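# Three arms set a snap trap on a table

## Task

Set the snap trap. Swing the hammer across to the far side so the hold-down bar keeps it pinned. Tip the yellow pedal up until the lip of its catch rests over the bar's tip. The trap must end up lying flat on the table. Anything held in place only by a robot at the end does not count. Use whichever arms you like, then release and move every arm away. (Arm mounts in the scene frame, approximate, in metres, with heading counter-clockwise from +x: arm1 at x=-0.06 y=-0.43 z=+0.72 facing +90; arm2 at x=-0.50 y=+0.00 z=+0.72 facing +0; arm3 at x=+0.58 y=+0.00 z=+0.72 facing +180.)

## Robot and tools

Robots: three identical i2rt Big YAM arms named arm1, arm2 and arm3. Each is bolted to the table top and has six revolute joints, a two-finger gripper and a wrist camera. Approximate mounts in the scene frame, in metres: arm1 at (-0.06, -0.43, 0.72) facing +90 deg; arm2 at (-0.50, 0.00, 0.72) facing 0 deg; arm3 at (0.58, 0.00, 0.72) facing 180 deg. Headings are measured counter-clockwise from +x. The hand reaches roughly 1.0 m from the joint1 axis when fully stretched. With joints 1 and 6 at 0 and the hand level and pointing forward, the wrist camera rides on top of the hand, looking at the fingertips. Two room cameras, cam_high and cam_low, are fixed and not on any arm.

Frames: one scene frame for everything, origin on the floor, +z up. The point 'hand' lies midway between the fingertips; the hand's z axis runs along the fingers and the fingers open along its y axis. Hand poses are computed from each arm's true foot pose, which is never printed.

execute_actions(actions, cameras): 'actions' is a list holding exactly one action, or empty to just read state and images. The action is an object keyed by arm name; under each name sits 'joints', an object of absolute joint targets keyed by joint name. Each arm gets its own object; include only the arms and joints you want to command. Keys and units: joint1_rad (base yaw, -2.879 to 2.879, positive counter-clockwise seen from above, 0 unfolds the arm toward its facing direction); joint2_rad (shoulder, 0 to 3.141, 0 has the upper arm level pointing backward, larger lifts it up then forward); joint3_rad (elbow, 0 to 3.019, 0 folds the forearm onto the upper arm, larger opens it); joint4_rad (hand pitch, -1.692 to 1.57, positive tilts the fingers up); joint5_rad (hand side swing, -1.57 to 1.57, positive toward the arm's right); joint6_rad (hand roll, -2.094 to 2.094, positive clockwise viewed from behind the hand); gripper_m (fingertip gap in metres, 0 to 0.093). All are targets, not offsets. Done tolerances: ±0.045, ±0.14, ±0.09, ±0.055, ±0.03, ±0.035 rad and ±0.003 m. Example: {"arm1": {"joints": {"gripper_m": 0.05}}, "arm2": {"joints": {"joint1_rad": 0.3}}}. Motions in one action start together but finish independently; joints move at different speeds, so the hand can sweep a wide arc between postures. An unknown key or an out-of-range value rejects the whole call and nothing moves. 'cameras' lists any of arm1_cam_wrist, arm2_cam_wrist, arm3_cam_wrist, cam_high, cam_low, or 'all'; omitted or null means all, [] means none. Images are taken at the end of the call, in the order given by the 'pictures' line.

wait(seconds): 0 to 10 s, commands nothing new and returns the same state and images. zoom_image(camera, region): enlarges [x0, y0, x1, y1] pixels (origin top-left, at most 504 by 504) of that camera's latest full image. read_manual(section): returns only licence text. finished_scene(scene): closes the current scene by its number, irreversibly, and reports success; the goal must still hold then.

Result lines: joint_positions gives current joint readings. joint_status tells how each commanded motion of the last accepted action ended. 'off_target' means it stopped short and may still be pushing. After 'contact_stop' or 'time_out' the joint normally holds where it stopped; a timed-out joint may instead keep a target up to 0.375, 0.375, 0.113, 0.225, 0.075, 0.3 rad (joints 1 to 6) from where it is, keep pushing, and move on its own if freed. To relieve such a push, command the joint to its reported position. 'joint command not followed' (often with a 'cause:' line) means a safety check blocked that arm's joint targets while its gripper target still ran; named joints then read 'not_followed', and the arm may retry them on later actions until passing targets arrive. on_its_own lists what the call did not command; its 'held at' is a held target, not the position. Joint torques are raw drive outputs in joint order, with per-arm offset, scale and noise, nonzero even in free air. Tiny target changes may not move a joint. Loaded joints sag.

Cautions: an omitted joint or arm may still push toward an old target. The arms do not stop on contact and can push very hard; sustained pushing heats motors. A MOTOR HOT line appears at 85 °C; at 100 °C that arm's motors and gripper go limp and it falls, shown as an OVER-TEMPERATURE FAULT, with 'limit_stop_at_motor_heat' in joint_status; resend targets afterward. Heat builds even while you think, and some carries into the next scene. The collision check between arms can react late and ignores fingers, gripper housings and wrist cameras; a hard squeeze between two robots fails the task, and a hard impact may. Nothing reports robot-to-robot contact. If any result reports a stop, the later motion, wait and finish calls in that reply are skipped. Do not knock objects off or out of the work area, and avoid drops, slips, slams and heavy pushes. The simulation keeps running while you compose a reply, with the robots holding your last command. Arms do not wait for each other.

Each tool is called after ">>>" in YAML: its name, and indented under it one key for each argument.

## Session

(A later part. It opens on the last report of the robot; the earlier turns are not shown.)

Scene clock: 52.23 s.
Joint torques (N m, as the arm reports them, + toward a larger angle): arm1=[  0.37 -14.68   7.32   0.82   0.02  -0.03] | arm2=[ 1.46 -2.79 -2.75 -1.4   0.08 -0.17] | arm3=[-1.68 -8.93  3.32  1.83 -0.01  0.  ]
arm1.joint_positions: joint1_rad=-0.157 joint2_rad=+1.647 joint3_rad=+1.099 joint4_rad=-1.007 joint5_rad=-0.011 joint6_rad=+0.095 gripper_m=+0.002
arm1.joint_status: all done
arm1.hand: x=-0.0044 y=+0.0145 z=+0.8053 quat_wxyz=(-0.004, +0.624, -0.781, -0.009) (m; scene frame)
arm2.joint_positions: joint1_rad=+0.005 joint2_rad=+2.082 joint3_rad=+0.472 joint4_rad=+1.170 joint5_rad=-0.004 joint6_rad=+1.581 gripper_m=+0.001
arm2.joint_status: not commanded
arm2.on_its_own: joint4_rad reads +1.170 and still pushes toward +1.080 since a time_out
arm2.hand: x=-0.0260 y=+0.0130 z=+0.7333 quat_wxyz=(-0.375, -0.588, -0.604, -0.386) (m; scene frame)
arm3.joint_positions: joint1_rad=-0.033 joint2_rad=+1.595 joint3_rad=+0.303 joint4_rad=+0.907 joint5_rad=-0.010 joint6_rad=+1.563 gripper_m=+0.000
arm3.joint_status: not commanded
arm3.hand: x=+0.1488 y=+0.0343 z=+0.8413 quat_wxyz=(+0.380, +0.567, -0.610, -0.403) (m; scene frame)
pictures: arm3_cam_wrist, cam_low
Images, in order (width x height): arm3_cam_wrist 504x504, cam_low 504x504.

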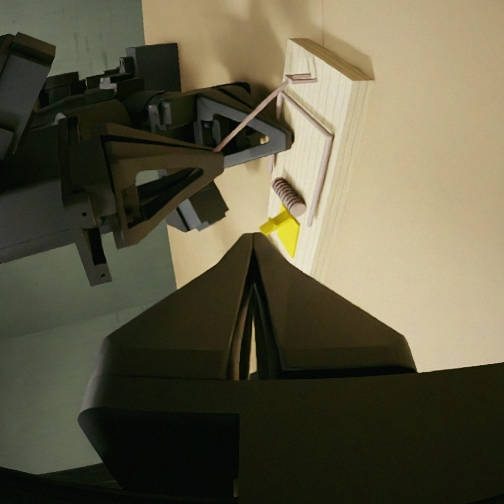

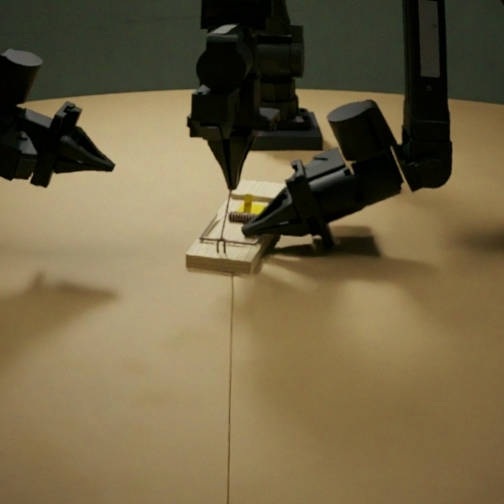

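>>> execute_actions:
  actions:
    - {"arm1":{"joints":{"joint1_rad":-0.143,"joint2_rad":1.651,"joint3_rad":1.012,"joint4_rad":-0.93}}}
  cameras: []

>>> execute_actions:
  actions:
    - {"arm1":{"joints":{"gripper_m":0.014}}}
  cameras: []

>>> execute_actions:
  actions:
    - {"arm1":{"joints":{"joint2_rad":1.15,"joint3_rad":0.7,"joint4_rad":-0.4,"joint6_rad":1.57}}}
  cameras: []

>>> execute_actions:
  actions:
    - {"arm1":{"joints":{"joint1_rad":-0.115,"joint2_rad":1.145,"joint3_rad":0.265,"joint4_rad":0.16,"gripper_m":0}}}
  cameras: ["cam_low","arm3_cam_wrist","cam_high","arm1_cam_wrist"]

Scene clock: 53.27 s.
Joint torques (N m, as the arm reports them, + toward a larger angle): arm1=[ -0.11 -12.38   6.55   0.63   0.     0.03] | arm2=[ 1.58 -2.64 -2.77 -1.41  0.08 -0.17] | arm3=[-1.66 -8.91  3.34  1.84 -0.01  0.  ]
arm1.joint_positions: joint1_rad=-0.152 joint2_rad=+1.640 joint3_rad=+1.023 joint4_rad=-0.933 joint5_rad=-0.011 joint6_rad=+0.095 gripper_m=+0.002
arm1.joint_status: all done
arm1.hand: x=-0.0081 y=-0.0007 z=+0.7843 quat_wxyz=(-0.006, +0.626, -0.780, -0.011) (m; scene frame)
arm2.joint_positions: joint1_rad=+0.005 joint2_rad=+2.082 joint3_rad=+0.472 joint4_rad=+1.170 joint5_rad=-0.004 joint6_rad=+1.581 gripper_m=+0.001
arm2.joint_status: not commanded
arm2.on_its_own: joint4_rad reads +1.170 and still pushes toward +1.080 since a time_out
arm2.hand: x=-0.0260 y=+0.0130 z=+0.7333 quat_wxyz=(-0.375, -0.588, -0.604, -0.386) (m; scene frame)
arm3.joint_positions: joint1_rad=-0.033 joint2_rad=+1.595 joint3_rad=+0.303 joint4_rad=+0.907 joint5_rad=-0.010 joint6_rad=+1.563 gripper_m=+0.000
arm3.joint_status: not commanded
arm3.hand: x=+0.1488 y=+0.0343 z=+0.8413 quat_wxyz=(+0.380, +0.567, -0.610, -0.403) (m; scene frame)
pictures: none
No camera images: the call's "cameras" was empty. Leave "cameras" out to get every camera's image.

Scene clock: 53.77 s.
Joint torques (N m, as the arm reports them, + toward a larger angle): arm1=[  0.74 -12.51   6.85   0.19   0.05   0.01] | arm2=[ 1.58 -2.74 -2.82 -1.44  0.1  -0.18] | arm3=[-1.68 -8.92  3.34  1.84 -0.01  0.  ]
arm1.joint_positions: joint1_rad=-0.152 joint2_rad=+1.640 joint3_rad=+1.017 joint4_rad=-0.933 joint5_rad=-0.012 joint6_rad=+0.095 gripper_m=+0.014
arm1.joint_status: all done
arm1.hand: x=-0.0087 y=-0.0038 z=+0.7822 quat_wxyz=(-0.003, +0.626, -0.780, -0.009) (m; scene frame)
arm2.joint_positions: joint1_rad=+0.005 joint2_rad=+2.082 joint3_rad=+0.472 joint4_rad=+1.170 joint5_rad=-0.004 joint6_rad=+1.581 gripper_m=+0.001
arm2.joint_status: not commanded
arm2.on_its_own: joint4_rad reads +1.170 and still pushes toward +1.080 since a time_out
arm2.hand: x=-0.0260 y=+0.0130 z=+0.7333 quat_wxyz=(-0.375, -0.588, -0.604, -0.386) (m; scene frame)
arm3.joint_positions: joint1_rad=-0.033 joint2_rad=+1.595 joint3_rad=+0.303 joint4_rad=+0.907 joint5_rad=-0.010 joint6_rad=+1.563 gripper_m=+0.000
arm3.joint_status: not commanded
arm3.hand: x=+0.1488 y=+0.0343 z=+0.8413 quat_wxyz=(+0.380, +0.567, -0.610, -0.403) (m; scene frame)
pictures: none
No camera images: the call's "cameras" was empty. Leave "cameras" out to get every camera's image.

Scene clock: 55.90 s.
Joint torques (N m, as the arm reports them, + toward a larger angle): arm1=[ 0.86 -6.35  8.72  2.15  0.11  0.04] | arm2=[ 1.27 -2.44 -2.83 -1.39  0.07 -0.17] | arm3=[-1.65 -8.9   3.33  1.84 -0.01  0.  ]
arm1.joint_positions: joint1_rad=-0.152 joint2_rad=+1.139 joint3_rad=+0.705 joint4_rad=-0.419 joint5_rad=-0.012 joint6_rad=+1.561 gripper_m=+0.014
arm1.joint_status: all done
arm1.hand: x=-0.0086 y=-0.0002 z=+0.9041 quat_wxyz=(-0.020, -0.051, -0.934, -0.352) (m; scene frame)
arm2.joint_positions: joint1_rad=+0.005 joint2_rad=+2.082 joint3_rad=+0.472 joint4_rad=+1.170 joint5_rad=-0.004 joint6_rad=+1.581 gripper_m=+0.001
arm2.joint_status: not commanded
arm2.on_its_own: joint4_rad reads +1.170 and still pushes toward +1.080 since a time_out
arm2.hand: x=-0.0260 y=+0.0130 z=+0.7333 quat_wxyz=(-0.375, -0.588, -0.604, -0.386) (m; scene frame)
arm3.joint_positions: joint1_rad=-0.033 joint2_rad=+1.595 joint3_rad=+0.303 joint4_rad=+0.907 joint5_rad=-0.010 joint6_rad=+1.563 gripper_m=+0.000
arm3.joint_status: not commanded
arm3.hand: x=+0.1488 y=+0.0343 z=+0.8413 quat_wxyz=(+0.380, +0.567, -0.610, -0.403) (m; scene frame)
pictures: none
No camera images: the call's "cameras" was empty. Leave "cameras" out to get every camera's image.

Scene clock: 57.17 s.
Joint torques (N m, as the arm reports them, + toward a larger angle): arm1=[ 0.85 -4.45  7.22  2.51  0.05  0.  ] | arm2=[ 1.29 -2.68 -2.8  -1.41  0.08 -0.16] | arm3=[-1.67 -8.92  3.34  1.84 -0.01  0.  ]
arm1.joint_positions: joint1_rad=-0.126 joint2_rad=+1.139 joint3_rad=+0.261 joint4_rad=+0.139 joint5_rad=-0.011 joint6_rad=+1.563 gripper_m=+0.000
arm1.joint_status: all done
arm1.hand: x=-0.0274 y=-0.0807 z=+0.7904 quat_wxyz=(-0.018, -0.038, -0.913, -0.405) (m; scene frame)
arm2.joint_positions: joint1_rad=+0.005 joint2_rad=+2.082 joint3_rad=+0.472 joint4_rad=+1.170 joint5_rad=-0.004 joint6_rad=+1.581 gripper_m=+0.001
arm2.joint_status: not commanded
arm2.on_its_own: joint4_rad reads +1.170 and still pushes toward +1.080 since a time_out
arm2.hand: x=-0.0260 y=+0.0130 z=+0.7333 quat_wxyz=(-0.375, -0.588, -0.604, -0.386) (m; scene frame)
arm3.joint_positions: joint1_rad=-0.033 joint2_rad=+1.595 joint3_rad=+0.303 joint4_rad=+0.907 joint5_rad=-0.010 joint6_rad=+1.563 gripper_m=+0.000
arm3.joint_status: not commanded
arm3.hand: x=+0.1488 y=+0.0343 z=+0.8413 quat_wxyz=(+0.380, +0.567, -0.610, -0.403) (m; scene frame)
pictures: arm1_cam_wrist, arm3_cam_wrist, cam_high, cam_low
Images, in order (width x height): arm1_cam_wrist 504x504, arm3_cam_wrist 504x504, cam_high 504x504, cam_low 504x504.

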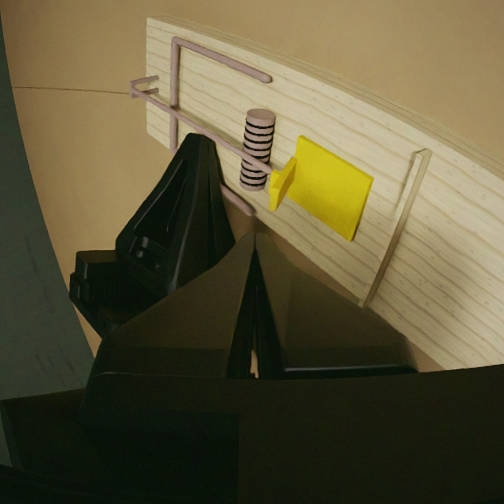

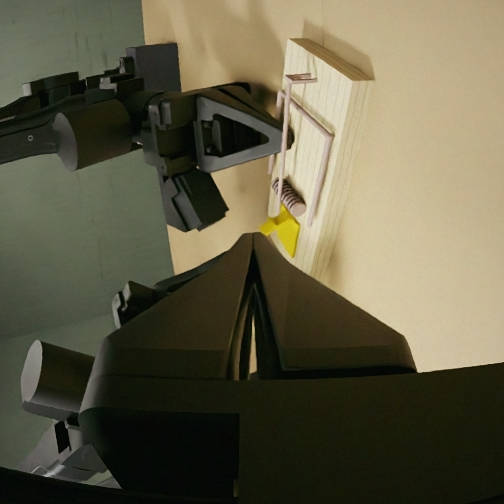

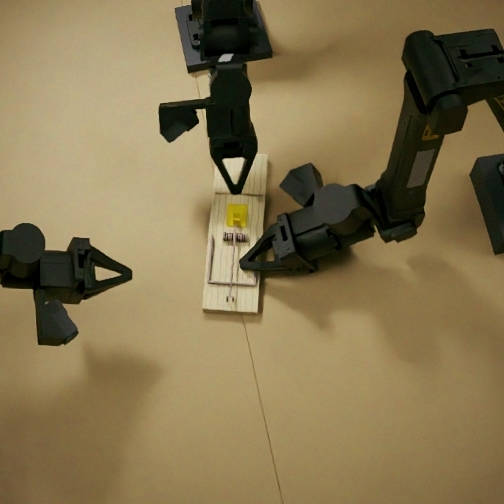

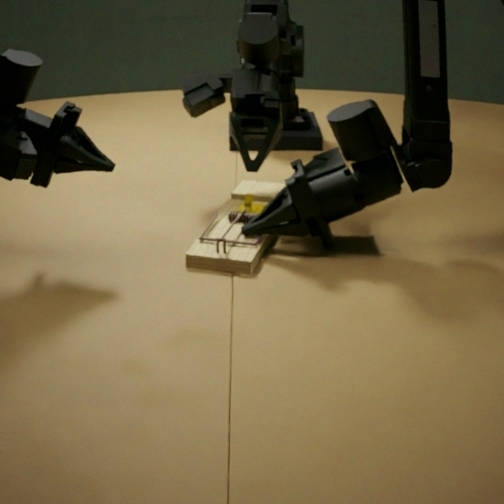

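>>> execute_actions:
  actions:
    - {"arm1":{"joints":{"joint2_rad":1.322,"joint3_rad":0.232,"joint4_rad":0.368}}}
  cameras: ["arm1_cam_wrist","cam_high"]

>>> execute_actions:
  actions:
    - {"arm1":{"joints":{"joint1_rad":-0.14,"joint2_rad":1.39,"joint3_rad":0.315,"joint4_rad":0.37}}}
  cameras: ["arm1_cam_wrist","cam_high","arm3_cam_wrist"]

Scene clock: 58.20 s.
Joint torques (N m, as the arm reports them, + toward a larger angle): arm1=[-0.43 -6.46  5.29  2.58  0.07  0.06] | arm2=[ 1.48 -2.69 -2.78 -1.39  0.09 -0.17] | arm3=[-1.69 -8.91  3.33  1.84 -0.01  0.  ]
arm1.joint_positions: joint1_rad=-0.126 joint2_rad=+1.321 joint3_rad=+0.235 joint4_rad=+0.348 joint5_rad=-0.011 joint6_rad=+1.563 gripper_m=+0.000
arm1.joint_status: all done
arm1.hand: x=-0.0270 y=-0.0776 z=+0.7579 quat_wxyz=(-0.018, -0.038, -0.913, -0.405) (m; scene frame)
arm2.joint_positions: joint1_rad=+0.005 joint2_rad=+2.082 joint3_rad=+0.472 joint4_rad=+1.170 joint5_rad=-0.004 joint6_rad=+1.581 gripper_m=+0.001
arm2.joint_status: not commanded
arm2.on_its_own: joint4_rad reads +1.170 and still pushes toward +1.080 since a time_out
arm2.hand: x=-0.0260 y=+0.0130 z=+0.7333 quat_wxyz=(-0.375, -0.588, -0.604, -0.386) (m; scene frame)
arm3.joint_positions: joint1_rad=-0.033 joint2_rad=+1.595 joint3_rad=+0.303 joint4_rad=+0.907 joint5_rad=-0.010 joint6_rad=+1.563 gripper_m=+0.000
arm3.joint_status: not commanded
arm3.hand: x=+0.1488 y=+0.0343 z=+0.8413 quat_wxyz=(+0.380, +0.567, -0.610, -0.403) (m; scene frame)
pictures: arm1_cam_wrist, cam_high
Images, in order (width x height): arm1_cam_wrist 504x504, cam_high 504x504.

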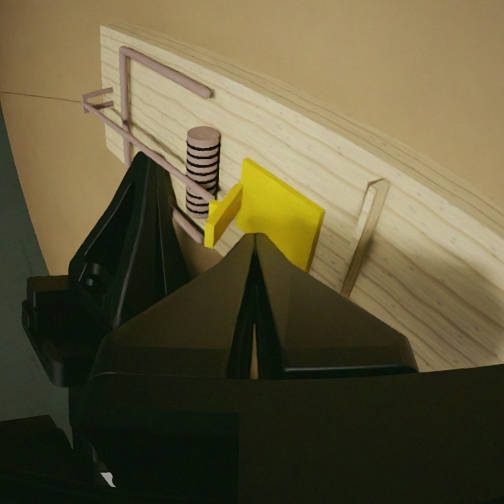

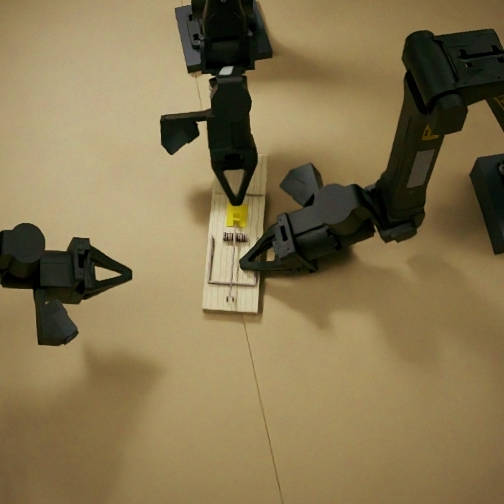

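Scene clock: 58.97 s.
Joint torques (N m, as the arm reports them, + toward a larger angle): arm1=[-1.36 -6.39  7.13  2.35  0.09  0.03] | arm2=[ 1.53 -2.59 -2.81 -1.39  0.09 -0.18] | arm3=[-1.69 -8.9   3.34  1.83  0.    0.  ]
arm1.joint_positions: joint1_rad=-0.126 joint2_rad=+1.386 joint3_rad=+0.288 joint4_rad=+0.352 joint5_rad=-0.011 joint6_rad=+1.563 gripper_m=+0.000
arm1.joint_status: all done
arm1.hand: x=-0.0251 y=-0.0582 z=+0.7553 quat_wxyz=(-0.018, -0.038, -0.915, -0.402) (m; scene frame)
arm2.joint_positions: joint1_rad=+0.005 joint2_rad=+2.082 joint3_rad=+0.472 joint4_rad=+1.170 joint5_rad=-0.004 joint6_rad=+1.581 gripper_m=+0.001
arm2.joint_status: not commanded
arm2.on_its_own: joint4_rad reads +1.170 and still pushes toward +1.080 since a time_out
arm2.hand: x=-0.0260 y=+0.0130 z=+0.7333 quat_wxyz=(-0.375, -0.588, -0.604, -0.386) (m; scene frame)
arm3.joint_positions: joint1_rad=-0.033 joint2_rad=+1.595 joint3_rad=+0.303 joint4_rad=+0.907 joint5_rad=-0.010 joint6_rad=+1.563 gripper_m=+0.000
arm3.joint_status: not commanded
arm3.hand: x=+0.1488 y=+0.0343 z=+0.8413 quat_wxyz=(+0.380, +0.567, -0.610, -0.403) (m; scene frame)
pictures: arm1_cam_wrist, arm3_cam_wrist, cam_high
Images, in order (width x height): arm1_cam_wrist 504x504, arm3_cam_wrist 504x504, cam_high 504x504.

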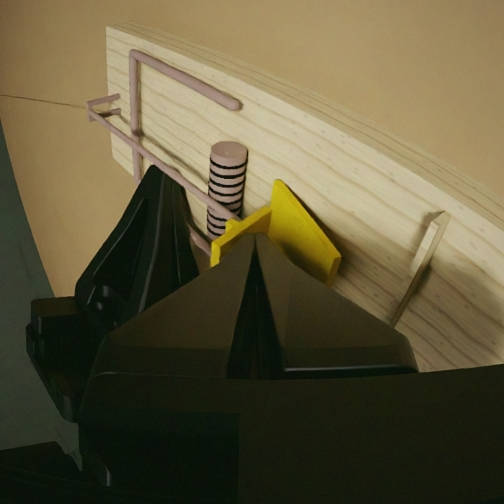

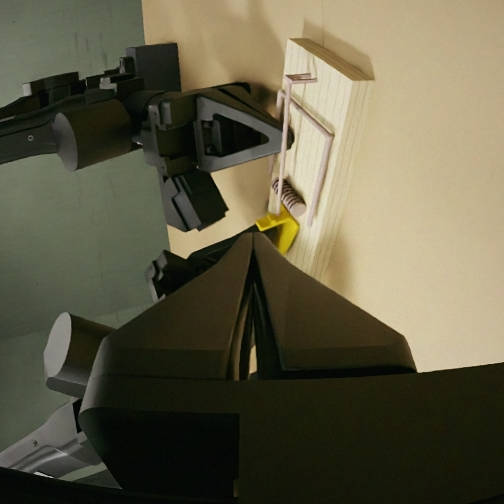

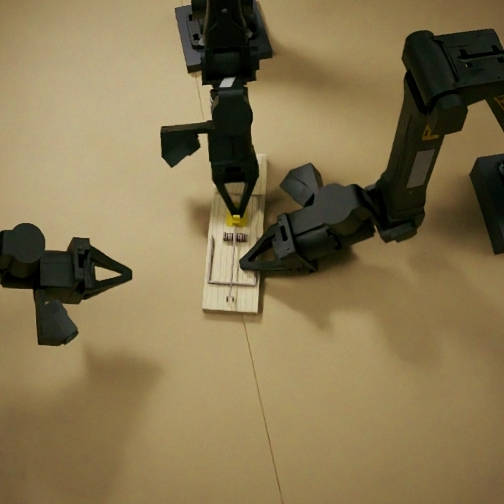

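Push a few mm more, then ease arm2.

>>> execute_actions:
  actions:
    - {"arm1":{"joints":{"joint2_rad":1.40,"joint3_rad":0.33}}}
  cameras: []

>>> execute_actions:
  actions:
    - {"arm2":{"joints":{"joint2_rad":2.06,"joint3_rad":0.465,"joint4_rad":1.16}}}
  cameras: ["arm1_cam_wrist","arm2_cam_wrist"]

Scene clock: 59.63 s.
Joint torques (N m, as the arm reports them, + toward a larger angle): arm1=[-1.8  -7.3   7.96  2.12  0.12  0.09] | arm2=[ 1.32 -2.6  -2.8  -1.42  0.07 -0.18] | arm3=[-1.69 -8.93  3.34  1.84  0.    0.  ]
arm1.joint_positions: joint1_rad=-0.126 joint2_rad=+1.388 joint3_rad=+0.295 joint4_rad=+0.352 joint5_rad=-0.011 joint6_rad=+1.563 gripper_m=+0.000
arm1.joint_status: all done
arm1.hand: x=-0.0248 y=-0.0548 z=+0.7572 quat_wxyz=(-0.018, -0.038, -0.914, -0.404) (m; scene frame)
arm2.joint_positions: joint1_rad=+0.005 joint2_rad=+2.082 joint3_rad=+0.472 joint4_rad=+1.170 joint5_rad=-0.004 joint6_rad=+1.581 gripper_m=+0.001
arm2.joint_status: not commanded
arm2.on_its_own: joint4_rad reads +1.170 and still pushes toward +1.080 since a time_out
arm2.hand: x=-0.0260 y=+0.0130 z=+0.7333 quat_wxyz=(-0.375, -0.588, -0.604, -0.386) (m; scene frame)
arm3.joint_positions: joint1_rad=-0.033 joint2_rad=+1.595 joint3_rad=+0.303 joint4_rad=+0.907 joint5_rad=-0.010 joint6_rad=+1.563 gripper_m=+0.000
arm3.joint_status: not commanded
arm3.hand: x=+0.1488 y=+0.0343 z=+0.8413 quat_wxyz=(+0.380, +0.567, -0.610, -0.403) (m; scene frame)
pictures: none
No camera images: the call's "cameras" was empty. Leave "cameras" out to get every camera's image.

Scene clock: 60.30 s.
Joint torques (N m, as the arm reports them, + toward a larger angle): arm1=[-1.36 -6.91  7.72  2.38  0.05  0.02] | arm2=[  1.45 -10.77   0.88   1.46   0.08  -0.17] | arm3=[-1.66 -8.92  3.34  1.85 -0.01  0.  ]
arm1.joint_positions: joint1_rad=-0.126 joint2_rad=+1.388 joint3_rad=+0.295 joint4_rad=+0.352 joint5_rad=-0.011 joint6_rad=+1.563 gripper_m=+0.000
arm1.joint_status: not commanded
arm1.hand: x=-0.0248 y=-0.0548 z=+0.7572 quat_wxyz=(-0.018, -0.038, -0.914, -0.404) (m; scene frame)
arm2.joint_positions: joint1_rad=+0.006 joint2_rad=+2.065 joint3_rad=+0.472 joint4_rad=+1.179 joint5_rad=-0.003 joint6_rad=+1.580 gripper_m=+0.001
arm2.joint_status: all done
arm2.hand: x=-0.0217 y=+0.0133 z=+0.7431 quat_wxyz=(-0.383, -0.583, -0.599, -0.394) (m; scene frame)
arm3.joint_positions: joint1_rad=-0.033 joint2_rad=+1.595 joint3_rad=+0.303 joint4_rad=+0.907 joint5_rad=-0.010 joint6_rad=+1.563 gripper_m=+0.000
arm3.joint_status: not commanded
arm3.hand: x=+0.1488 y=+0.0343 z=+0.8413 quat_wxyz=(+0.380, +0.567, -0.610, -0.403) (m; scene frame)
pictures: arm1_cam_wrist, arm2_cam_wrist
Images, in order (width x height): arm1_cam_wrist 504x504, arm2_cam_wrist 504x504.

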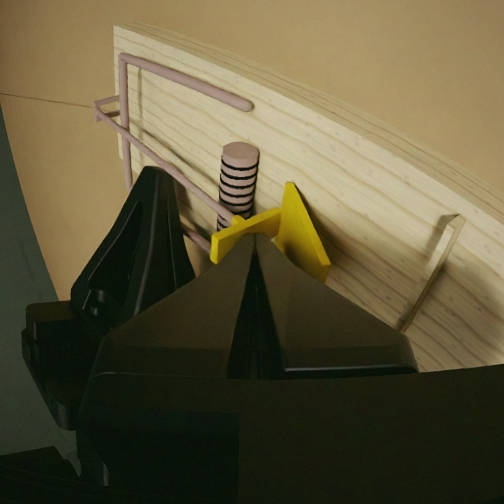

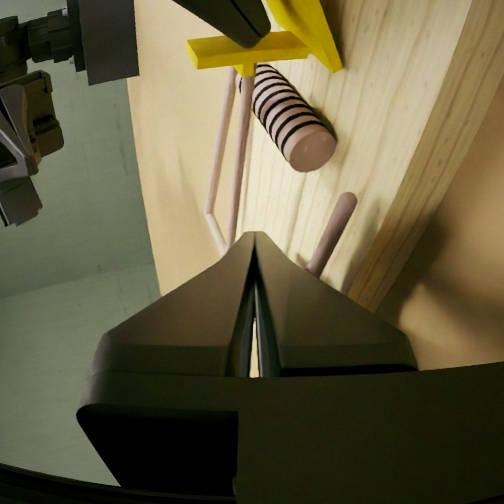

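>>> execute_actions:
  actions:
    - {"arm2":{"joints":{"joint2_rad":1.93,"joint3_rad":0.38,"joint4_rad":1.12}}}
  cameras: ["arm1_cam_wrist"]

>>> execute_actions:
  actions:
    - {"arm2":{"joints":{"joint2_rad":1.5,"joint3_rad":0.25}},"arm1":{"joints":{"joint2_rad":1.29,"joint3_rad":0.27,"joint4_rad":0.3}}}
  cameras: []

>>> execute_actions:
  actions:
    - {"arm1":{"joints":{"joint2_rad":0.9,"joint3_rad":0.2}}}
  cameras: ["cam_low","cam_high"]

>>> zoom_image:
  camera: "cam_low"
  region: [160, 160, 320, 290]

Scene clock: 61.30 s.
Joint torques (N m, as the arm reports them, + toward a larger angle): arm1=[-1.93 -5.93  7.7   2.23  0.1  -0.04] | arm2=[ 1.03 -9.3   1.78  1.94  0.06 -0.16] | arm3=[-1.69 -8.9   3.33  1.84 -0.01  0.  ]
arm1.joint_positions: joint1_rad=-0.126 joint2_rad=+1.388 joint3_rad=+0.295 joint4_rad=+0.352 joint5_rad=-0.011 joint6_rad=+1.563 gripper_m=+0.000
arm1.joint_status: not commanded
arm1.hand: x=-0.0248 y=-0.0548 z=+0.7572 quat_wxyz=(-0.018, -0.038, -0.914, -0.404) (m; scene frame)
arm2.joint_positions: joint1_rad=+0.006 joint2_rad=+1.935 joint3_rad=+0.379 joint4_rad=+1.128 joint5_rad=-0.003 joint6_rad=+1.579 gripper_m=+0.001
arm2.joint_status: all done
arm2.hand: x=-0.0505 y=+0.0127 z=+0.7679 quat_wxyz=(-0.378, -0.585, -0.602, -0.390) (m; scene frame)
arm3.joint_positions: joint1_rad=-0.033 joint2_rad=+1.595 joint3_rad=+0.303 joint4_rad=+0.907 joint5_rad=-0.010 joint6_rad=+1.563 gripper_m=+0.000
arm3.joint_status: not commanded
arm3.hand: x=+0.1488 y=+0.0343 z=+0.8413 quat_wxyz=(+0.380, +0.567, -0.610, -0.403) (m; scene frame)
pictures: arm1_cam_wrist
Images, in order (width x height): arm1_cam_wrist 504x504.

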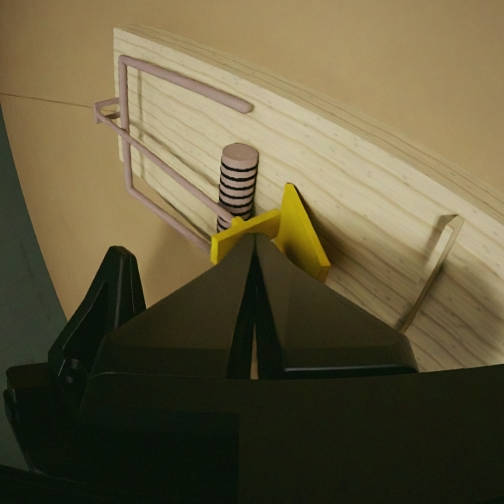

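Scene clock: 62.47 s.
Joint torques (N m, as the arm reports them, + toward a larger angle): arm1=[-0.58 -5.95  5.73  0.95  0.04  0.04] | arm2=[ 1.18 -5.85  4.36  2.25  0.04 -0.17] | arm3=[-1.64 -8.9   3.34  1.84 -0.01  0.  ]
arm1.joint_positions: joint1_rad=-0.126 joint2_rad=+1.289 joint3_rad=+0.272 joint4_rad=+0.313 joint5_rad=-0.011 joint6_rad=+1.563 gripper_m=+0.000
arm1.joint_status: all done
arm1.hand: x=-0.0255 y=-0.0614 z=+0.7763 quat_wxyz=(-0.019, -0.037, -0.906, -0.421) (m; scene frame)
arm2.joint_positions: joint1_rad=+0.006 joint2_rad=+1.501 joint3_rad=+0.248 joint4_rad=+1.122 joint5_rad=-0.003 joint6_rad=+1.579 gripper_m=+0.001
arm2.joint_status: all done
arm2.hand: x=-0.0744 y=+0.0133 z=+0.9099 quat_wxyz=(-0.461, -0.522, -0.538, -0.475) (m; scene frame)
arm3.joint_positions: joint1_rad=-0.033 joint2_rad=+1.595 joint3_rad=+0.303 joint4_rad=+0.907 joint5_rad=-0.010 joint6_rad=+1.563 gripper_m=+0.000
arm3.joint_status: not commanded
arm3.hand: x=+0.1488 y=+0.0343 z=+0.8413 quat_wxyz=(+0.380, +0.567, -0.610, -0.403) (m; scene frame)
pictures: none
No camera images: the call's "cameras" was empty. Leave "cameras" out to get every camera's image.

Scene clock: 63.50 s.
Joint torques (N m, as the arm reports them, + toward a larger angle): arm1=[-1.08 -3.08  8.31  1.52  0.05  0.05] | arm2=[ 1.18 -6.05  4.49  2.27  0.03 -0.13] | arm3=[-1.67 -8.9   3.33  1.83  0.    0.  ]
arm1.joint_positions: joint1_rad=-0.126 joint2_rad=+0.898 joint3_rad=+0.192 joint4_rad=+0.307 joint5_rad=-0.011 joint6_rad=+1.563 gripper_m=+0.000
arm1.joint_status: all done
arm1.hand: x=-0.0272 y=-0.0757 z=+0.8724 quat_wxyz=(-0.026, -0.033, -0.832, -0.553) (m; scene frame)
arm2.joint_positions: joint1_rad=+0.006 joint2_rad=+1.501 joint3_rad=+0.248 joint4_rad=+1.122 joint5_rad=-0.003 joint6_rad=+1.579 gripper_m=+0.001
arm2.joint_status: not commanded
arm2.hand: x=-0.0744 y=+0.0133 z=+0.9099 quat_wxyz=(-0.461, -0.522, -0.538, -0.475) (m; scene frame)
arm3.joint_positions: joint1_rad=-0.033 joint2_rad=+1.595 joint3_rad=+0.303 joint4_rad=+0.907 joint5_rad=-0.010 joint6_rad=+1.563 gripper_m=+0.000
arm3.joint_status: not commanded
arm3.hand: x=+0.1488 y=+0.0343 z=+0.8413 quat_wxyz=(+0.380, +0.567, -0.610, -0.403) (m; scene frame)
pictures: cam_high, cam_low
Images, in order (width x height): cam_high 504x504, cam_low 504x504.

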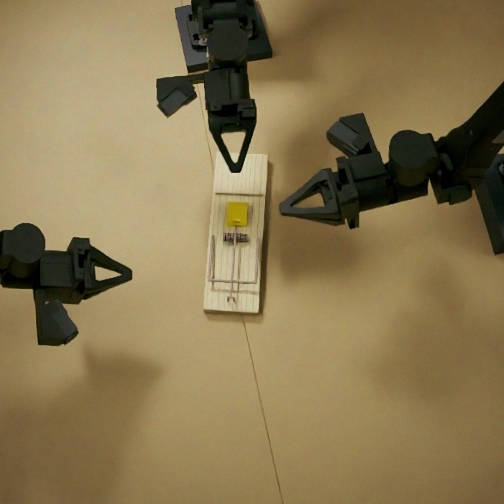

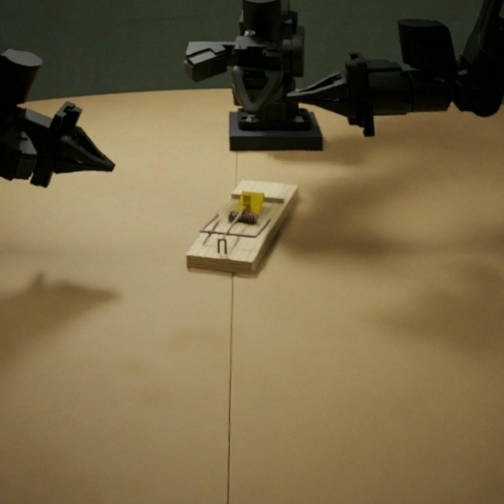

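Region (160, 160, 320, 290) of cam_low's 504x504 image, scaled by 3.150, with more detail than that image has; it fills the top 410 rows of this view, and the rest is white.

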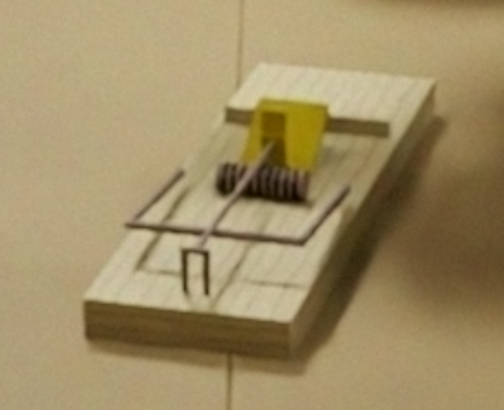

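>>> finished_scene:
  scene: 2

The scene is finished: the task was done.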